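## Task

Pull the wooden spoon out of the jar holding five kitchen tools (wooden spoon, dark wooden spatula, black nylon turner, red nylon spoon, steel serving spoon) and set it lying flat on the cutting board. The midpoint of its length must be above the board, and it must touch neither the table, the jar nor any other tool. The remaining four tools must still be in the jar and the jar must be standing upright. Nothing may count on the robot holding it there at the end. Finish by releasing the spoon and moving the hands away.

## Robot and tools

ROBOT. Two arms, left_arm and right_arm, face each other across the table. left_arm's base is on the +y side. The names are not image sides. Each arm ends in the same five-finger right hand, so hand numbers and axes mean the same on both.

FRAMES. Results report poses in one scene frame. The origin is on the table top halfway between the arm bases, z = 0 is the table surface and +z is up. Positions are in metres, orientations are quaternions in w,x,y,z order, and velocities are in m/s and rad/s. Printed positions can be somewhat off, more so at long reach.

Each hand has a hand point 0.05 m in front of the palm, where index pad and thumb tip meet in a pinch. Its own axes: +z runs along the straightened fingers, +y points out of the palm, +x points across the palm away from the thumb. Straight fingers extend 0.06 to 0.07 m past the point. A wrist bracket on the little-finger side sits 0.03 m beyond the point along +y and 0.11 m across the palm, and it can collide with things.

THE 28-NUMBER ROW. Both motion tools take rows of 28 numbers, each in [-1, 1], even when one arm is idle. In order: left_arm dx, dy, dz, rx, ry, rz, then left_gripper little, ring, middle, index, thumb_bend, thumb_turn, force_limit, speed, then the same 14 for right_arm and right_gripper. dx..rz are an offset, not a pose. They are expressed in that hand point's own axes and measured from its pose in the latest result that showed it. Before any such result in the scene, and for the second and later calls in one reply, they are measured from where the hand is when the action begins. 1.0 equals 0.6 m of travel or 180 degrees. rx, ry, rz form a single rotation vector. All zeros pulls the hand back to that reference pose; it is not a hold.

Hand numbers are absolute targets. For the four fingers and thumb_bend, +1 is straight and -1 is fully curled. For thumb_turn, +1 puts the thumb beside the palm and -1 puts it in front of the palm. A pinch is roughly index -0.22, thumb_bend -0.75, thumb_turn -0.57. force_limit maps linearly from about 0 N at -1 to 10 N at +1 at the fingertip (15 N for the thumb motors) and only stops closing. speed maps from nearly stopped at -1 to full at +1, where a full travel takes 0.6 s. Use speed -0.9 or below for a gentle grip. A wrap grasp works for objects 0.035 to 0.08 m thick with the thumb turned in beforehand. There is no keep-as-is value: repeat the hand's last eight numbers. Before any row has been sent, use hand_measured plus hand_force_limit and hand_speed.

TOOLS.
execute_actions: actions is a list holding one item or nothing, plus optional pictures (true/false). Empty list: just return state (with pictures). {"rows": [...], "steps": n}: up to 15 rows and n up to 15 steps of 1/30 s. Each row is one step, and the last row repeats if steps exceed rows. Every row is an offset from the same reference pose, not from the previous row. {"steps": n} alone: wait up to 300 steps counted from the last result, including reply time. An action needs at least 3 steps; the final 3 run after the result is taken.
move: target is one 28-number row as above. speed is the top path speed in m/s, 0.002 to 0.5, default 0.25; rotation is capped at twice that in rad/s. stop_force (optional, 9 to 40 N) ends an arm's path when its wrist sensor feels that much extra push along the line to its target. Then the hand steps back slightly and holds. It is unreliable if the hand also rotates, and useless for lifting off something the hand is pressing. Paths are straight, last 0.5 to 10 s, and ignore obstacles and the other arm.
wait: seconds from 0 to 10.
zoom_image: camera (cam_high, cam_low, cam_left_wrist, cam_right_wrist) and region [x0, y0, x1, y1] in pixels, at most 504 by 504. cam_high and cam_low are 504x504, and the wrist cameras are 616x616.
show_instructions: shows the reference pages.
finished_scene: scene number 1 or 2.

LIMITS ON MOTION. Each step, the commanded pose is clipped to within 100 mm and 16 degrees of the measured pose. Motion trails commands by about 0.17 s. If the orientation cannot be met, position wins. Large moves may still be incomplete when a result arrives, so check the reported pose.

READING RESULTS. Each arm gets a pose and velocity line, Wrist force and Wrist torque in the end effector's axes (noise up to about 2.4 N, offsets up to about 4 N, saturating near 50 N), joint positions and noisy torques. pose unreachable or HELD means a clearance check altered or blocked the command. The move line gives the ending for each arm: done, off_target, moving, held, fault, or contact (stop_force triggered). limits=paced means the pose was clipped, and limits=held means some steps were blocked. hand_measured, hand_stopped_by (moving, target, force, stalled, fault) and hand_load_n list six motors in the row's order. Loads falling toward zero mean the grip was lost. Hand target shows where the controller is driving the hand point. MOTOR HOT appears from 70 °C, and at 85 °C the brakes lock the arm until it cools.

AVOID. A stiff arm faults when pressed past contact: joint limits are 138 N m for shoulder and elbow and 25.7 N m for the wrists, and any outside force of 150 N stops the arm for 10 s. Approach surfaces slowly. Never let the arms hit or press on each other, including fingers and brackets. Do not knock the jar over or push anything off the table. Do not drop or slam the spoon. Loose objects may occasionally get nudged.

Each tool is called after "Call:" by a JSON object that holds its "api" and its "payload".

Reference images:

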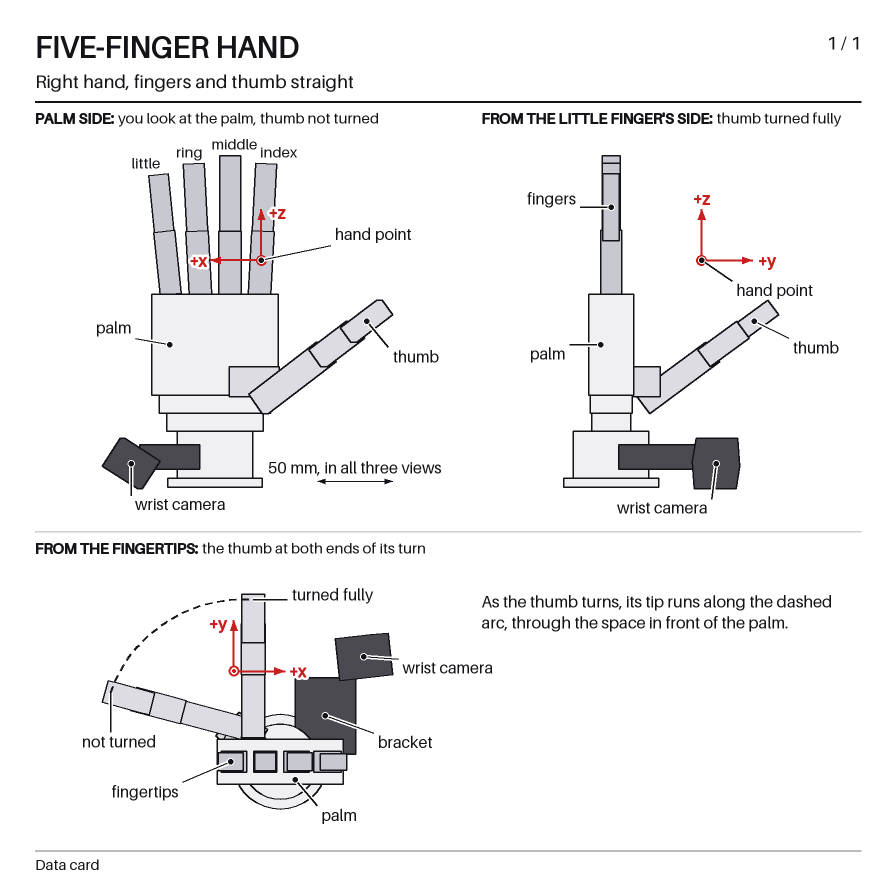

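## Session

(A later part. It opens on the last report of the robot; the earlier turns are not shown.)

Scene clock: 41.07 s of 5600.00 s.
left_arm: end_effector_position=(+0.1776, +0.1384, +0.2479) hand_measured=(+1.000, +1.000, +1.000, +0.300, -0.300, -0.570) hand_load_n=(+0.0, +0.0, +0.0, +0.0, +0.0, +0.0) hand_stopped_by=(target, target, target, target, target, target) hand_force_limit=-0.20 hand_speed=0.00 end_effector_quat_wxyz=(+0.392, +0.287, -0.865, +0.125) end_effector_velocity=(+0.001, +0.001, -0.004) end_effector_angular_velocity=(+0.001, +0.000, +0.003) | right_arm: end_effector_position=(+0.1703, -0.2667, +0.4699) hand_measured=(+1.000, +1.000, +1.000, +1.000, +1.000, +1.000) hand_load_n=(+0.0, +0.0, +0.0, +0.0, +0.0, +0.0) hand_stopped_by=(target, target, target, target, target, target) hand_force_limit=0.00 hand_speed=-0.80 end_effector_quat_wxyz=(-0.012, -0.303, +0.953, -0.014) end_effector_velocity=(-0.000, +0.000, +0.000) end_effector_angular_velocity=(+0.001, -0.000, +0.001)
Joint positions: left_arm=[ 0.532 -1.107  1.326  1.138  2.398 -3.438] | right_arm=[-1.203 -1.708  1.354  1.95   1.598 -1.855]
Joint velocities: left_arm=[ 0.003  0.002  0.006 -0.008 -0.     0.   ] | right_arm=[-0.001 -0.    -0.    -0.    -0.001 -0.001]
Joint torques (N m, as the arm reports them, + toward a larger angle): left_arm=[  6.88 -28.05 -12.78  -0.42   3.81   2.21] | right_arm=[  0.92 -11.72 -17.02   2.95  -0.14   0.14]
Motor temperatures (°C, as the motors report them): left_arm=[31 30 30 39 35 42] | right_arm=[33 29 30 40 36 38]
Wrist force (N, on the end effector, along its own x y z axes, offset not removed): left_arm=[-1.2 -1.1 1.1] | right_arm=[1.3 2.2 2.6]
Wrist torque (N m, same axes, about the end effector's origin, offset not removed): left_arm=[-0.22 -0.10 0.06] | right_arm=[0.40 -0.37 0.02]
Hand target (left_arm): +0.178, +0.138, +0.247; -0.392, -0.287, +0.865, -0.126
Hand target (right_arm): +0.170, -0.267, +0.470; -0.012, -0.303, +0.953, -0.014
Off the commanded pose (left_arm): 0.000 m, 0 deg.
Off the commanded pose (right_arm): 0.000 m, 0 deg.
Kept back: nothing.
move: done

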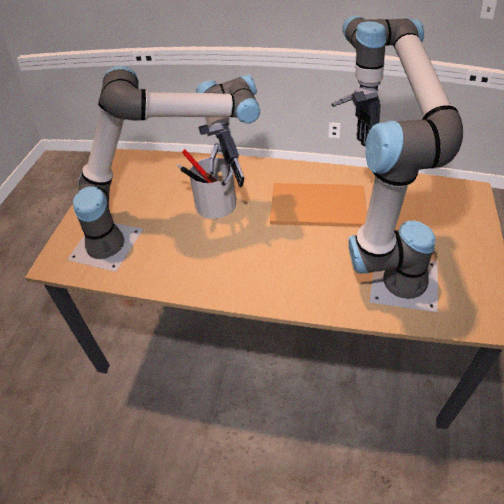

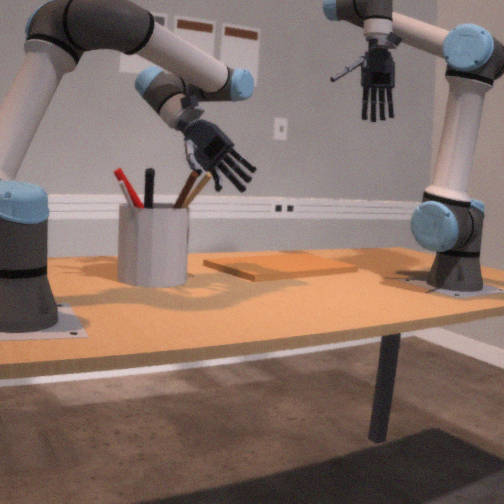

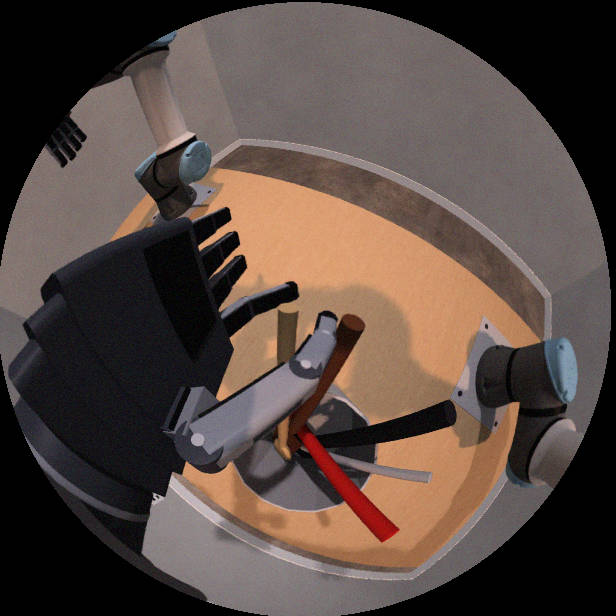

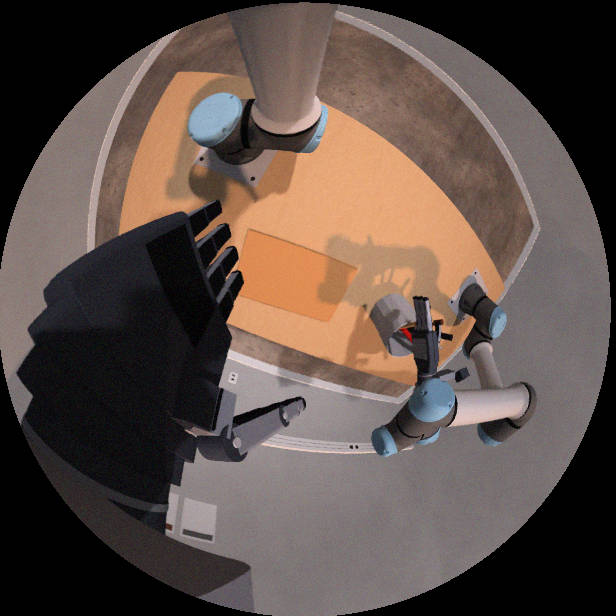

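Call:
{"api": "move", "payload": {"target": [-0.035,0,0.01,0,0,0,1,1,1,0.3,-0.3,-0.57,-0.2,0,0,0,0,0,0,0,1,1,1,1,1,1,0,-0.8], "speed": 0.03}}

Call:
{"api": "zoom_image", "payload": {"camera": "cam_left_wrist", "region": [180, 230, 430, 480]}}

Call:
{"api": "zoom_image", "payload": {"camera": "cam_low", "region": [80, 80, 280, 240]}}

Scene clock: 42.40 s of 5600.00 s.
left_arm: end_effector_position=(+0.1849, +0.1440, +0.2284) hand_measured=(+1.000, +1.000, +1.000, +0.300, -0.300, -0.570) hand_load_n=(+0.0, +0.0, +0.0, +0.0, -0.5, +0.0) hand_stopped_by=(target, target, target, target, target, target) hand_force_limit=-0.20 hand_speed=0.00 end_effector_quat_wxyz=(+0.392, +0.287, -0.865, +0.125) end_effector_velocity=(+0.001, +0.001, -0.002) end_effector_angular_velocity=(+0.001, +0.001, +0.001) | right_arm: end_effector_position=(+0.1703, -0.2667, +0.4699) hand_measured=(+1.000, +1.000, +1.000, +1.000, +1.000, +1.000) hand_load_n=(+0.0, +0.0, +0.0, +0.0, +0.0, +0.0) hand_stopped_by=(target, target, target, target, target, target) hand_force_limit=0.00 hand_speed=-0.80 end_effector_quat_wxyz=(-0.012, -0.303, +0.953, -0.014) end_effector_velocity=(-0.000, -0.000, +0.000) end_effector_angular_velocity=(-0.000, -0.000, -0.001)
Joint positions: left_arm=[ 0.551 -1.092  1.36   1.11   2.402 -3.41 ] | right_arm=[-1.203 -1.708  1.354  1.95   1.598 -1.855]
Joint velocities: left_arm=[ 0.002  0.001  0.003 -0.002  0.001  0.002] | right_arm=[ 0.    -0.     0.     0.     0.     0.002]
Joint torques (N m, as the arm reports them, + toward a larger angle): left_arm=[  7.31 -25.74 -12.96  -0.75   3.62   2.62] | right_arm=[  1.01 -11.12 -17.57   2.74   0.03   0.15]
Motor temperatures (°C, as the motors report them): left_arm=[31 30 30 39 35 42] | right_arm=[33 29 30 40 36 38]
Wrist force (N, on the end effector, along its own x y z axes, offset not removed): left_arm=[0.1 -0.5 -0.2] | right_arm=[1.4 3.4 2.2]
Wrist torque (N m, same axes, about the end effector's origin, offset not removed): left_arm=[0.06 -0.22 0.13] | right_arm=[0.51 -0.34 0.13]
Hand target (left_arm): +0.185, +0.144, +0.228; -0.392, -0.287, +0.865, -0.125
Hand target (right_arm): +0.170, -0.267, +0.470; -0.012, -0.303, +0.953, -0.014
Off the commanded pose (left_arm): 0.000 m, 0 deg.
Off the commanded pose (right_arm): 0.000 m, 0 deg.
Kept back: nothing.
move: done

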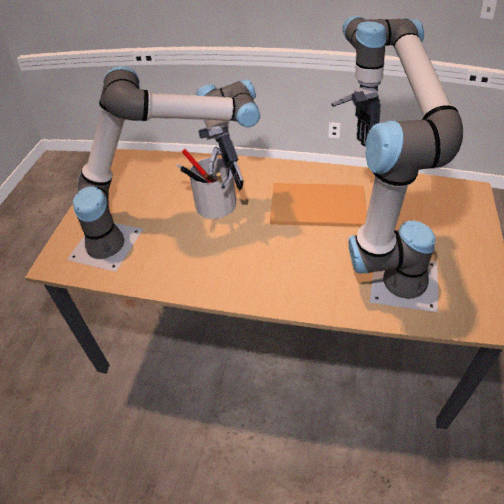

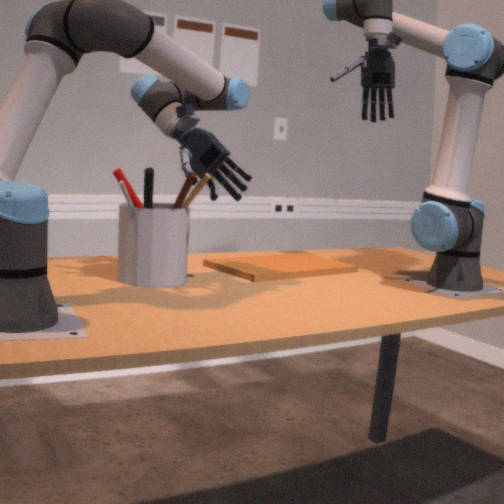

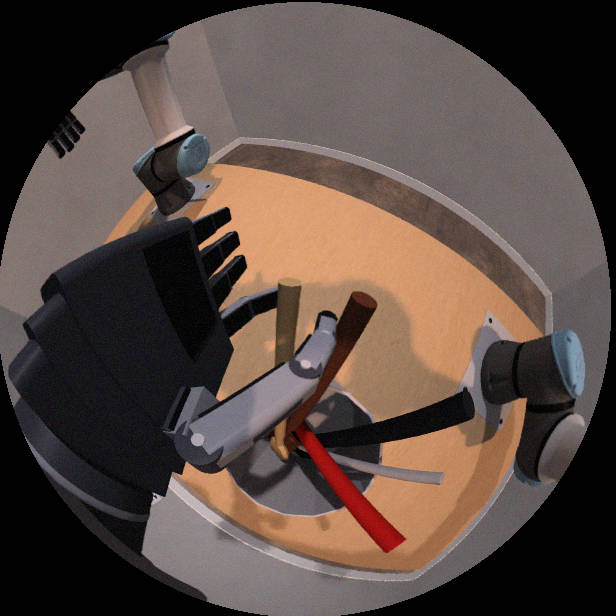

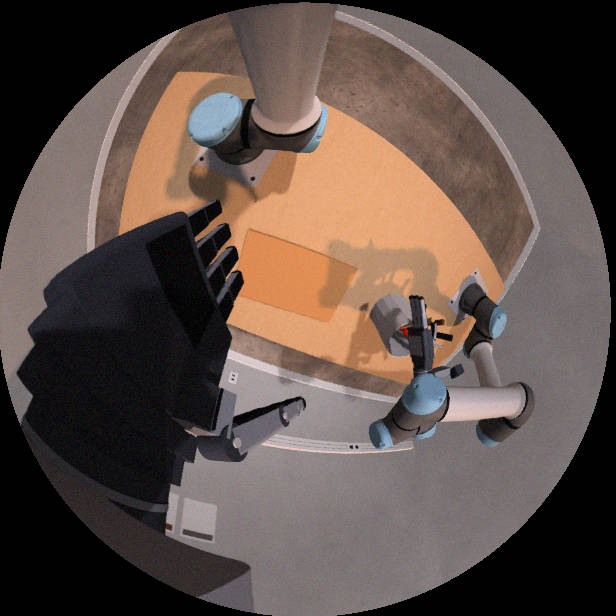

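Region (180, 230, 430, 480) of cam_left_wrist's 616x616 image, scaled by 2.016, with more detail than that image has.

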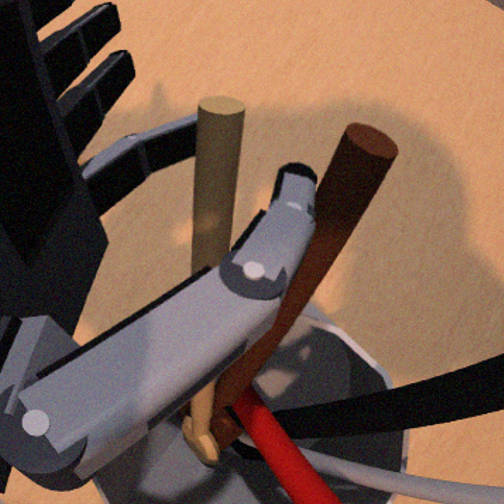

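Region (80, 80, 280, 240) of cam_low's 504x504 image, scaled by 2.520, with more detail than that image has; it fills the top 403 rows of this view, and the rest is white.

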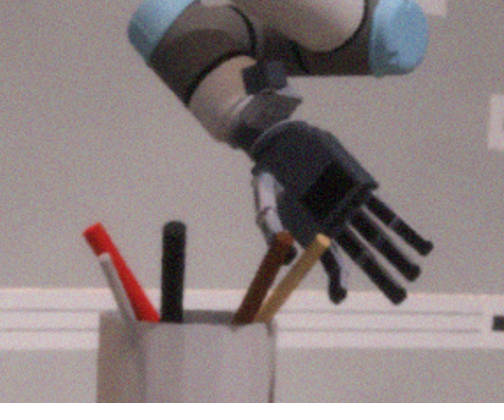

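Call:
{"api": "execute_actions", "payload": {"actions": [{"rows":[[0,0,0,0,0,0,1,1,1,-0.5,-0.85,-0.57,0.4,-0.6,0,0,0,0,0,0,1,1,1,1,1,1,0,-0.8]],"steps":15}]}}

Call:
{"api": "execute_actions", "payload": {"actions": [{"steps":60}], "pictures": true}}

Scene clock: 42.90 s of 5600.00 s.
left_arm: end_effector_position=(+0.1850, +0.1440, +0.2283) hand_measured=(+1.000, +1.000, +1.000, +0.102, -0.426, -0.570) hand_load_n=(+0.0, +0.0, +0.0, +0.0, +0.0, +0.0) hand_stopped_by=(target, target, target, moving, moving, target) hand_force_limit=0.40 hand_speed=-0.60 end_effector_quat_wxyz=(+0.392, +0.287, -0.865, +0.126) end_effector_velocity=(+0.000, -0.000, +0.001) end_effector_angular_velocity=(-0.003, -0.000, +0.001) | right_arm: end_effector_position=(+0.1703, -0.2667, +0.4699) hand_measured=(+1.000, +1.000, +1.000, +1.000, +1.000, +1.000) hand_load_n=(+0.0, +0.0, +0.0, +0.0, +0.0, +0.0) hand_stopped_by=(target, target, target, target, target, target) hand_force_limit=0.00 hand_speed=-0.80 end_effector_quat_wxyz=(-0.012, -0.303, +0.953, -0.014) end_effector_velocity=(-0.000, +0.000, -0.000) end_effector_angular_velocity=(-0.000, +0.000, +0.001)
Joint positions: left_arm=[ 0.551 -1.092  1.36   1.109  2.402 -3.41 ] | right_arm=[-1.203 -1.708  1.354  1.95   1.598 -1.855]
Joint velocities: left_arm=[ 0.    -0.002 -0.001 -0.     0.001 -0.001] | right_arm=[ 0.001 -0.     0.     0.     0.    -0.   ]
Joint torques (N m, as the arm reports them, + toward a larger angle): left_arm=[ -7.63 -46.76 -27.64   3.14   2.57  -2.38] | right_arm=[  0.47 -10.13 -18.51   2.66  -0.15   0.15]
Motor temperatures (°C, as the motors report them): left_arm=[31 30 30 39 35 42] | right_arm=[33 29 30 40 36 38]
Wrist force (N, on the end effector, along its own x y z axes, offset not removed): left_arm=[-0.4 -0.7 1.0] | right_arm=[1.1 3.7 3.6]
Wrist torque (N m, same axes, about the end effector's origin, offset not removed): left_arm=[-0.19 -0.18 0.01] | right_arm=[0.37 -0.41 0.13]
Steps of this call (steps 1 to 3: nothing new was sent; steps 4 to 15: the first 12 steps of this action). Readings (end_effector_position | what the end effector reports):
4: left_arm (+0.1850, +0.1440, +0.2282) | right_arm (+0.1703, -0.2667, +0.4699) | left_arm hand_measured=(+1.000, +1.000, +1.000, +0.300, -0.300, -0.570) hand_load_n=(+0.0, +0.0, +0.0, +0.0, -0.5, -0.5) hand_stopped_by=(target, target, target, moving, moving, target) hand_force_limit=0.40 hand_speed=-0.60 | right_arm hand_measured=(+1.000, +1.000, +1.000, +1.000, +1.000, +1.000) hand_load_n=(+0.0, +0.0, +0.0, +0.0, +0.0, +0.0) hand_stopped_by=(target, target, target, target, target, target) hand_force_limit=0.00 hand_speed=-0.80
5: left_arm (+0.1850, +0.1441, +0.2282) | right_arm (+0.1703, -0.2667, +0.4699) | left_arm hand_measured=(+1.000, +1.000, +1.000, +0.300, -0.300, -0.570) hand_load_n=(+0.0, +0.0, +0.0, +0.0, -0.5, +0.0) hand_stopped_by=(target, target, target, moving, moving, target) hand_force_limit=0.40 hand_speed=-0.60 | right_arm hand_measured=(+1.000, +1.000, +1.000, +1.000, +1.000, +1.000) hand_load_n=(+0.0, +0.0, +0.0, +0.0, +0.0, +0.0) hand_stopped_by=(target, target, target, target, target, target) hand_force_limit=0.00 hand_speed=-0.80
7: left_arm (+0.1850, +0.1441, +0.2282) | right_arm (+0.1703, -0.2667, +0.4699) | left_arm hand_measured=(+1.000, +1.000, +1.000, +0.280, -0.312, -0.570) hand_load_n=(+0.0, +0.0, +0.0, +0.0, +0.0, +0.0) hand_stopped_by=(target, target, target, moving, moving, target) hand_force_limit=0.40 hand_speed=-0.60 | right_arm hand_measured=(+1.000, +1.000, +1.000, +1.000, +1.000, +1.000) hand_load_n=(+0.0, +0.0, +0.0, +0.0, +0.0, +0.0) hand_stopped_by=(target, target, target, target, target, target) hand_force_limit=0.00 hand_speed=-0.80
11: left_arm (+0.1850, +0.1440, +0.2283) | right_arm (+0.1703, -0.2667, +0.4699) | left_arm hand_measured=(+1.000, +1.000, +1.000, +0.190, -0.368, -0.570) hand_load_n=(+0.0, +0.0, +0.0, +0.0, +0.0, +0.0) hand_stopped_by=(target, target, target, moving, moving, target) hand_force_limit=0.40 hand_speed=-0.60 | right_arm hand_measured=(+1.000, +1.000, +1.000, +1.000, +1.000, +1.000) hand_load_n=(+0.0, +0.0, +0.0, +0.0, +0.0, +0.0) hand_stopped_by=(target, target, target, target, target, target) hand_force_limit=0.00 hand_speed=-0.80
15: the state above

Scene clock: 44.90 s of 5600.00 s.
left_arm: end_effector_position=(+0.1849, +0.1440, +0.2284) hand_measured=(+1.000, +1.000, +1.000, -0.248, -0.688, -0.570) hand_load_n=(+0.0, +0.0, +0.0, +11.5, +11.0, +0.0) hand_stopped_by=(target, target, target, force, force, target) hand_force_limit=0.40 hand_speed=-0.60 end_effector_quat_wxyz=(+0.392, +0.287, -0.865, +0.125) end_effector_velocity=(-0.000, +0.000, -0.000) end_effector_angular_velocity=(+0.001, +0.001, -0.001) | right_arm: end_effector_position=(+0.1703, -0.2667, +0.4699) hand_measured=(+1.000, +1.000, +1.000, +1.000, +1.000, +1.000) hand_load_n=(+0.0, +0.0, +0.0, +0.0, +0.0, +0.0) hand_stopped_by=(target, target, target, target, target, target) hand_force_limit=0.00 hand_speed=-0.80 end_effector_quat_wxyz=(-0.012, -0.303, +0.953, -0.014) end_effector_velocity=(+0.000, +0.000, -0.000) end_effector_angular_velocity=(+0.001, +0.000, -0.001)
Joint positions: left_arm=[ 0.551 -1.092  1.36   1.11   2.402 -3.41 ] | right_arm=[-1.203 -1.708  1.354  1.95   1.598 -1.855]
Joint velocities: left_arm=[-0.001  0.     0.     0.001  0.    -0.   ] | right_arm=[-0.     0.     0.    -0.    -0.001  0.   ]
Joint torques (N m, as the arm reports them, + toward a larger angle): left_arm=[ -7.45 -53.6  -28.1    4.39  -0.96  -2.31] | right_arm=[  0.18  -9.91 -18.23   2.86   0.06   0.1 ]
Motor temperatures (°C, as the motors report them): left_arm=[31 30 30 39 35 42] | right_arm=[33 29 30 40 36 38]
Wrist force (N, on the end effector, along its own x y z axes, offset not removed): left_arm=[-0.2 -1.5 2.1] | right_arm=[2.1 2.6 2.9]
Wrist torque (N m, same axes, about the end effector's origin, offset not removed): left_arm=[-0.40 -0.30 0.03] | right_arm=[0.42 -0.69 0.27]
Hand target (left_arm): +0.185, +0.144, +0.228; -0.392, -0.287, +0.865, -0.125
Hand target (right_arm): +0.170, -0.267, +0.470; -0.012, -0.303, +0.953, -0.014
Off the commanded pose (left_arm): 0.000 m, 0 deg.
Off the commanded pose (right_arm): 0.000 m, 0 deg.
Kept back: nothing.
Steps of this call (steps 1 to 3: the last 3 steps of your previous action; steps 4 to 60: nothing new was sent). Readings (end_effector_position | what the end effector reports):
1: left_arm (+0.1850, +0.1439, +0.2283) | right_arm (+0.1703, -0.2667, +0.4699) | left_arm hand_measured=(+1.000, +1.000, +1.000, +0.080, -0.440, -0.570) hand_load_n=(+0.0, +0.0, +0.0, +0.0, +0.0, +0.0) hand_stopped_by=(target, target, target, moving, moving, target) hand_force_limit=0.40 hand_speed=-0.60 | right_arm hand_measured=(+1.000, +1.000, +1.000, +1.000, +1.000, +1.000) hand_load_n=(+0.0, +0.0, +0.0, +0.0, +0.0, +0.0) hand_stopped_by=(target, target, target, target, target, target) hand_force_limit=0.00 hand_speed=-0.80
2: left_arm (+0.1850, +0.1439, +0.2283) | right_arm (+0.1703, -0.2667, +0.4699) | left_arm hand_measured=(+1.000, +1.000, +1.000, +0.058, -0.454, -0.570) hand_load_n=(+0.0, +0.0, +0.0, +0.0, +0.0, +0.0) hand_stopped_by=(target, target, target, moving, moving, target) hand_force_limit=0.40 hand_speed=-0.60 | right_arm hand_measured=(+1.000, +1.000, +1.000, +1.000, +1.000, +1.000) hand_load_n=(+0.0, +0.0, +0.0, +0.0, +0.0, +0.0) hand_stopped_by=(target, target, target, target, target, target) hand_force_limit=0.00 hand_speed=-0.80
4: left_arm (+0.1850, +0.1439, +0.2283) | right_arm (+0.1703, -0.2667, +0.4699) | left_arm hand_measured=(+1.000, +1.000, +1.000, +0.014, -0.482, -0.570) hand_load_n=(+0.0, +0.0, +0.0, +0.0, +0.0, +0.0) hand_stopped_by=(target, target, target, moving, moving, target) hand_force_limit=0.40 hand_speed=-0.60 | right_arm hand_measured=(+1.000, +1.000, +1.000, +1.000, +1.000, +1.000) hand_load_n=(+0.0, +0.0, +0.0, +0.0, +0.0, +0.0) hand_stopped_by=(target, target, target, target, target, target) hand_force_limit=0.00 hand_speed=-0.80
8: left_arm (+0.1849, +0.1440, +0.2284) | right_arm (+0.1703, -0.2667, +0.4699) | left_arm hand_measured=(+1.000, +1.000, +1.000, -0.076, -0.538, -0.570) hand_load_n=(+0.0, +0.0, +0.0, +0.0, +0.0, +0.0) hand_stopped_by=(target, target, target, moving, moving, target) hand_force_limit=0.40 hand_speed=-0.60 | right_arm hand_measured=(+1.000, +1.000, +1.000, +1.000, +1.000, +1.000) hand_load_n=(+0.0, +0.0, +0.0, +0.0, +0.0, +0.0) hand_stopped_by=(target, target, target, target, target, target) hand_force_limit=0.00 hand_speed=-0.80
60: the state above

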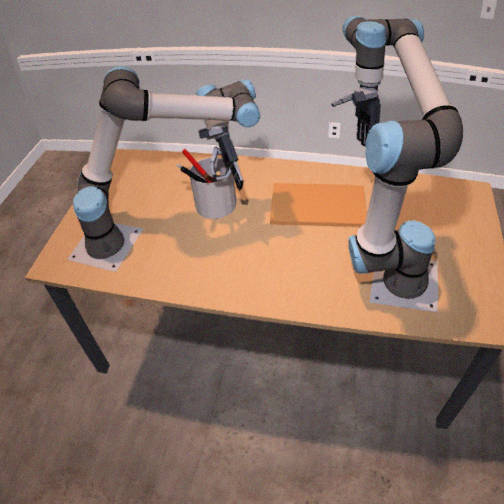

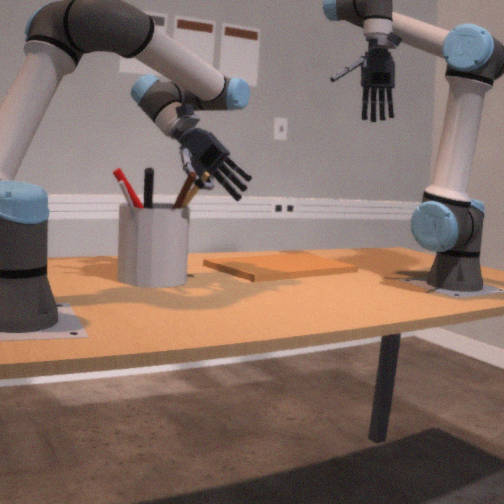

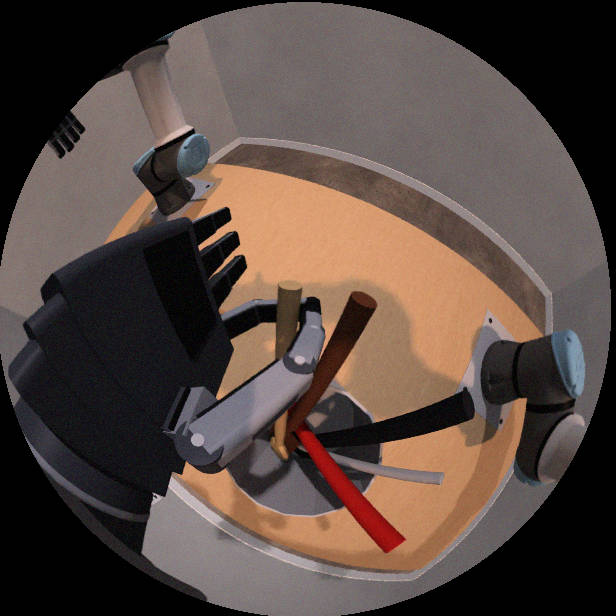

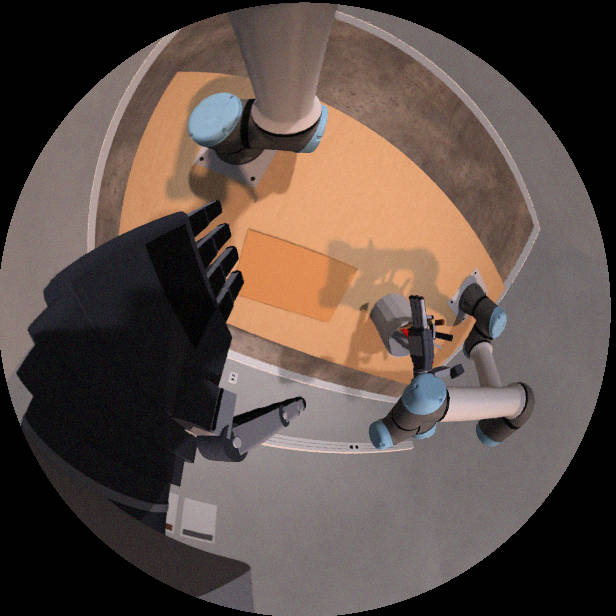

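Call:
{"api": "move", "payload": {"target": [0.12,0,0,0,0,0,1,1,1,-0.5,-0.85,-0.57,0.4,-0.6,0,0,0,0,0,0,1,1,1,1,1,1,0,-0.8], "speed": 0.05}}

Scene clock: 47.03 s of 5600.00 s.
left_arm: end_effector_position=(+0.1471, +0.1154, +0.2823) hand_measured=(+1.000, +1.000, +1.000, -0.248, -0.688, -0.570) hand_load_n=(+0.0, +0.0, +0.0, +11.5, +11.0, +0.0) hand_stopped_by=(target, target, target, force, force, target) hand_force_limit=0.40 hand_speed=-0.60 end_effector_quat_wxyz=(+0.392, +0.287, -0.865, +0.126) end_effector_velocity=(-0.001, -0.001, +0.002) end_effector_angular_velocity=(+0.001, +0.000, +0.002) | right_arm: end_effector_position=(+0.1703, -0.2667, +0.4699) hand_measured=(+1.000, +1.000, +1.000, +1.000, +1.000, +1.000) hand_load_n=(+0.0, +0.0, +0.0, +0.0, +0.0, +0.0) hand_stopped_by=(target, target, target, target, target, target) hand_force_limit=0.00 hand_speed=-0.80 end_effector_quat_wxyz=(-0.012, -0.303, +0.953, -0.014) end_effector_velocity=(+0.000, -0.000, -0.000) end_effector_angular_velocity=(-0.000, -0.000, -0.000)
Joint positions: left_arm=[ 0.454 -1.132  1.254  1.154  2.379 -3.548] | right_arm=[-1.203 -1.708  1.354  1.95   1.598 -1.855]
Joint velocities: left_arm=[-0.001 -0.001 -0.005  0.003 -0.001 -0.005] | right_arm=[ 0.  0. -0. -0.  0.  0.]
Joint torques (N m, as the arm reports them, + toward a larger angle): left_arm=[ -6.36 -53.43 -28.21   4.4   -0.8   -2.22] | right_arm=[  0.06  -9.99 -17.55   2.67  -0.08  -0.09]
Motor temperatures (°C, as the motors report them): left_arm=[31 30 30 39 35 42] | right_arm=[33 29 30 40 36 38]
Wrist force (N, on the end effector, along its own x y z axes, offset not removed): left_arm=[0.2 -0.2 0.8] | right_arm=[2.0 2.0 4.0]
Wrist torque (N m, same axes, about the end effector's origin, offset not removed): left_arm=[-0.08 -0.26 0.07] | right_arm=[0.13 -0.52 0.23]
Hand target (left_arm): +0.147, +0.115, +0.282; -0.392, -0.287, +0.865, -0.126
Hand target (right_arm): +0.170, -0.267, +0.470; -0.012, -0.303, +0.953, -0.014
Off the commanded pose (left_arm): 0.000 m, 0 deg.
Off the commanded pose (right_arm): 0.000 m, 0 deg.
Kept back: nothing.
move: done

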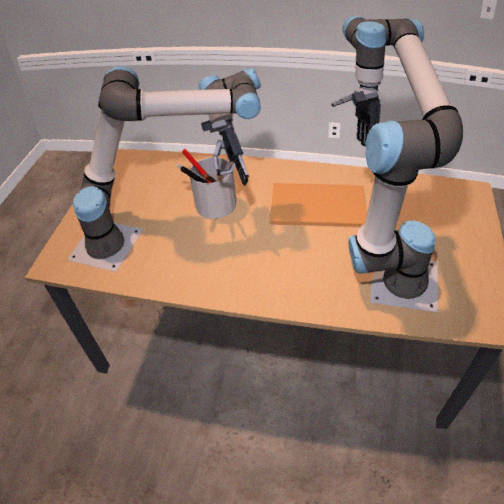

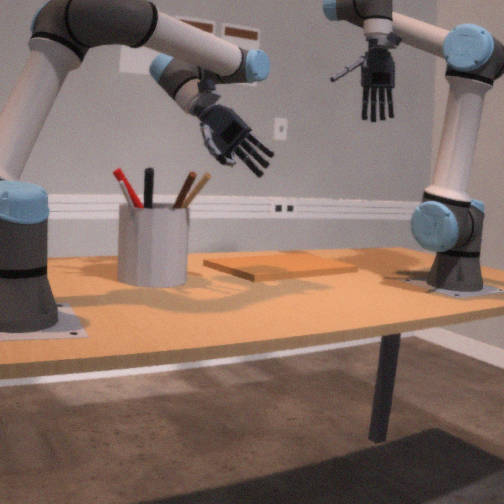

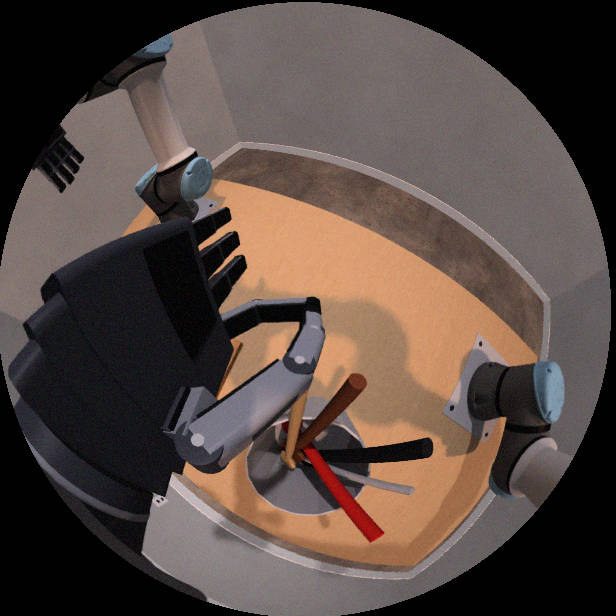

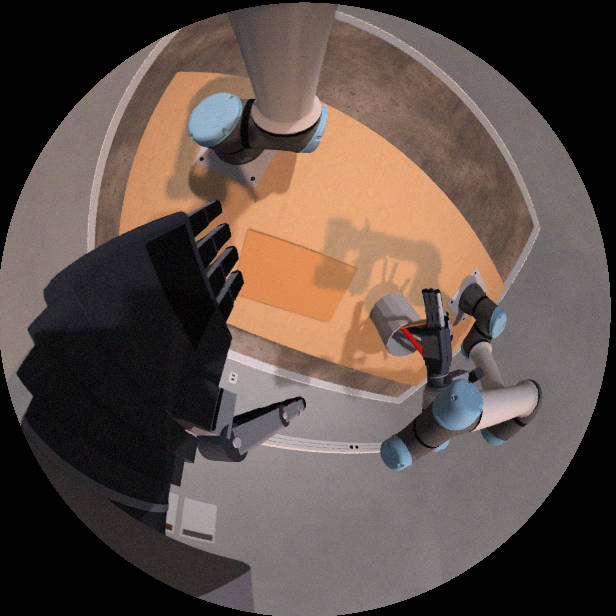

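Call:
{"api": "move", "payload": {"target": [-0.06,-0.03,0,0,0,0,1,1,1,0.3,-0.3,-0.57,0.4,0,0,0,0,0,0,0,1,1,1,1,1,1,0,-0.8], "speed": 0.05}}

Call:
{"api": "move", "payload": {"target": [-0.065,0,0,0,0,0,1,1,1,0.3,-0.3,-0.57,0.4,0,0,0,0,0,0,0,1,1,1,1,1,1,0,-0.8], "speed": 0.03}}

Scene clock: 48.50 s of 5600.00 s.
left_arm: end_effector_position=(+0.1765, +0.1153, +0.2553) hand_measured=(+1.000, +1.000, +1.000, +0.300, -0.300, -0.570) hand_load_n=(+0.0, +0.0, +0.0, +0.0, +0.0, +0.0) hand_stopped_by=(target, target, target, target, target, target) hand_force_limit=0.40 hand_speed=0.00 end_effector_quat_wxyz=(+0.392, +0.287, -0.865, +0.126) end_effector_velocity=(+0.002, -0.000, -0.002) end_effector_angular_velocity=(+0.000, +0.001, -0.001) | right_arm: end_effector_position=(+0.1703, -0.2667, +0.4699) hand_measured=(+1.000, +1.000, +1.000, +1.000, +1.000, +1.000) hand_load_n=(+0.0, +0.0, +0.0, +0.0, +0.0, +0.0) hand_stopped_by=(target, target, target, target, target, target) hand_force_limit=0.00 hand_speed=-0.80 end_effector_quat_wxyz=(-0.012, -0.303, +0.953, -0.014) end_effector_velocity=(-0.000, +0.000, -0.000) end_effector_angular_velocity=(+0.001, +0.001, -0.000)
Joint positions: left_arm=[ 0.51  -1.07   1.246  1.159  2.393 -3.469] | right_arm=[-1.203 -1.708  1.354  1.95   1.598 -1.855]
Joint velocities: left_arm=[ 0.003  0.006 -0.002  0.001  0.002  0.006] | right_arm=[ 0.001  0.     0.    -0.    -0.001  0.001]
Joint torques (N m, as the arm reports them, + toward a larger angle): left_arm=[  6.1  -27.1  -28.71   4.33   3.58   2.3 ] | right_arm=[  0.55 -10.07 -18.09   2.67   0.03   0.11]
Motor temperatures (°C, as the motors report them): left_arm=[31 30 30 39 35 42] | right_arm=[33 29 30 40 36 38]
Wrist force (N, on the end effector, along its own x y z axes, offset not removed): left_arm=[0.8 -1.5 0.6] | right_arm=[1.7 2.5 1.3]
Wrist torque (N m, same axes, about the end effector's origin, offset not removed): left_arm=[-0.23 -0.36 0.15] | right_arm=[0.46 -0.36 0.19]
Hand target (left_arm): +0.177, +0.115, +0.255; -0.392, -0.287, +0.865, -0.125
Hand target (right_arm): +0.170, -0.267, +0.470; -0.012, -0.303, +0.953, -0.014
Off the commanded pose (left_arm): 0.000 m, 0 deg.
Off the commanded pose (right_arm): 0.000 m, 0 deg.
Kept back: nothing.
move: done

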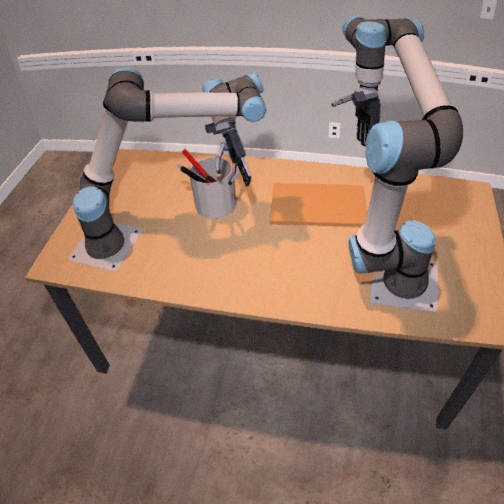

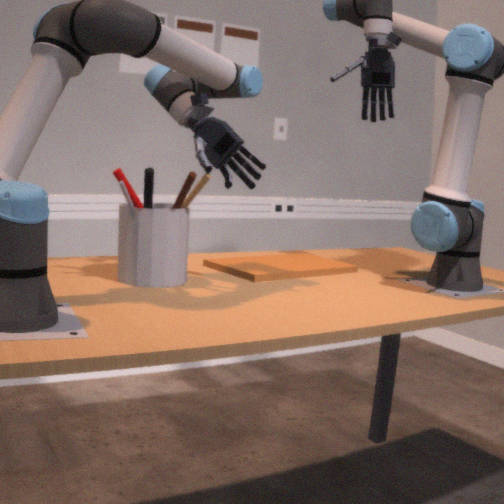

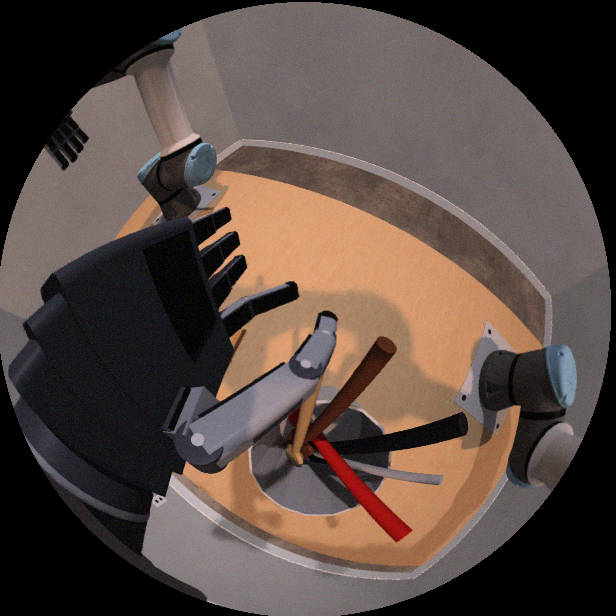

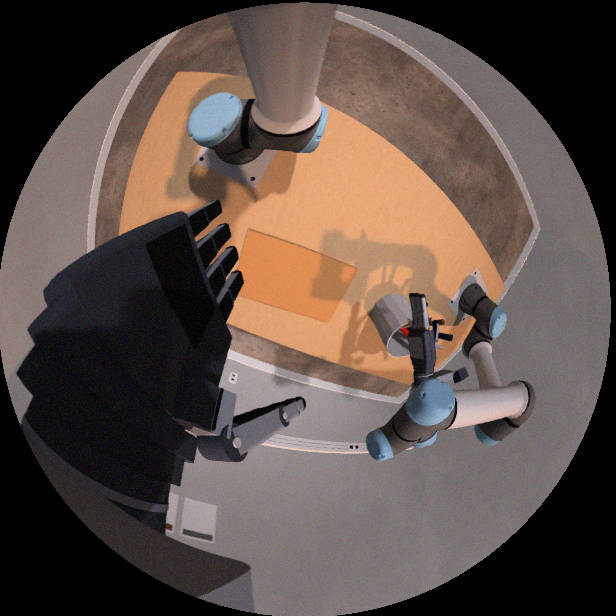

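Scene clock: 50.47 s of 5600.00 s.
left_arm: end_effector_position=(+0.1971, +0.1309, +0.2261) hand_measured=(+1.000, +1.000, +1.000, +0.300, -0.296, -0.806) hand_load_n=(+0.0, +0.0, +0.0, +0.0, +8.0, -33.0) hand_stopped_by=(target, target, target, target, target, target) hand_force_limit=0.40 hand_speed=0.00 end_effector_quat_wxyz=(+0.392, +0.287, -0.865, +0.125) end_effector_velocity=(-0.001, -0.000, -0.000) end_effector_angular_velocity=(+0.001, +0.000, -0.002) | right_arm: end_effector_position=(+0.1703, -0.2667, +0.4699) hand_measured=(+1.000, +1.000, +1.000, +1.000, +1.000, +1.000) hand_load_n=(+0.0, +0.0, +0.0, +0.0, +0.0, +0.0) hand_stopped_by=(target, target, target, target, target, target) hand_force_limit=0.00 hand_speed=-0.80 end_effector_quat_wxyz=(-0.012, -0.303, +0.953, -0.014) end_effector_velocity=(-0.000, +0.000, -0.000) end_effector_angular_velocity=(+0.001, +0.001, -0.000)
Joint positions: left_arm=[ 0.561 -1.046  1.298  1.136  2.404 -3.395] | right_arm=[-1.203 -1.708  1.354  1.95   1.598 -1.855]
Joint velocities: left_arm=[-0.002  0.001  0.     0.001  0.     0.001] | right_arm=[ 0.001  0.     0.     0.    -0.001  0.001]
Joint torques (N m, as the arm reports them, + toward a larger angle): left_arm=[ 9.43 -6.89  0.54 -6.61 -5.98  5.04] | right_arm=[  0.16  -9.95 -18.71   2.69   0.11  -0.07]
Motor temperatures (°C, as the motors report them): left_arm=[31 30 30 39 35 42] | right_arm=[33 29 30 40 36 38]
Wrist force (N, on the end effector, along its own x y z axes, offset not removed): left_arm=[38.3 -0.3 -27.2] | right_arm=[1.0 0.7 1.9]
Wrist torque (N m, same axes, about the end effector's origin, offset not removed): left_arm=[-0.39 -0.41 -0.43] | right_arm=[0.04 -0.36 0.03]
Hand target (left_arm): +0.197, +0.131, +0.226; -0.392, -0.287, +0.865, -0.125
Hand target (right_arm): +0.170, -0.267, +0.470; -0.012, -0.303, +0.953, -0.014
Off the commanded pose (left_arm): 0.000 m, 0 deg.
Off the commanded pose (right_arm): 0.000 m, 0 deg.
Kept back: nothing.
move: done

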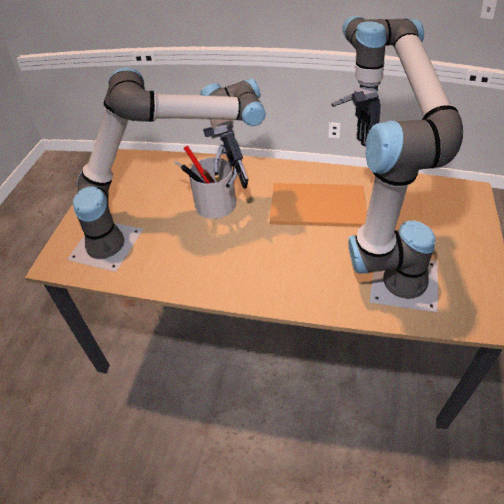

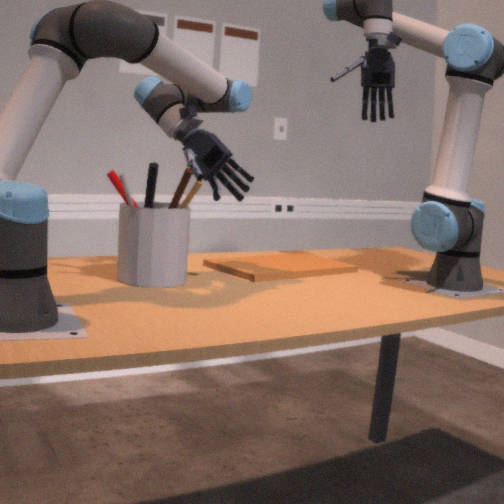

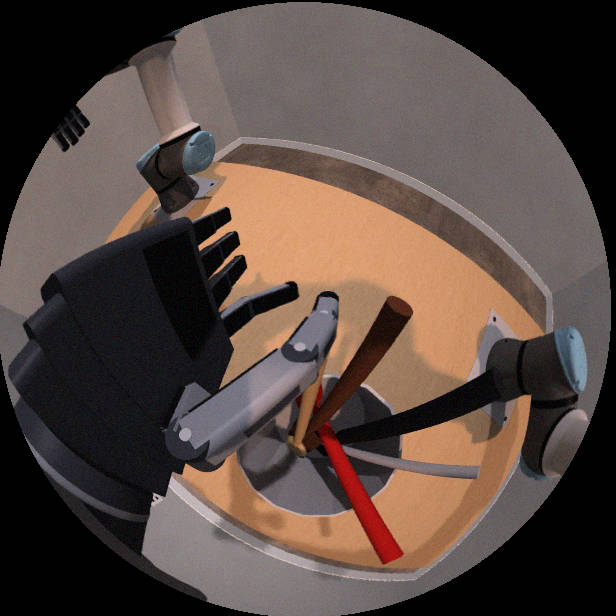

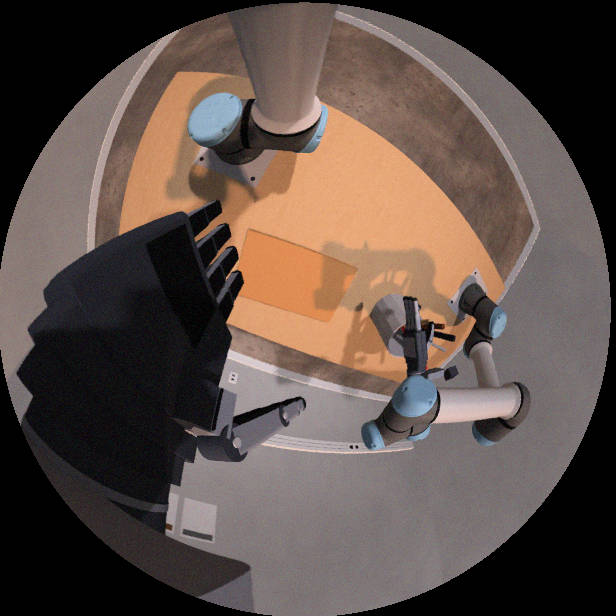

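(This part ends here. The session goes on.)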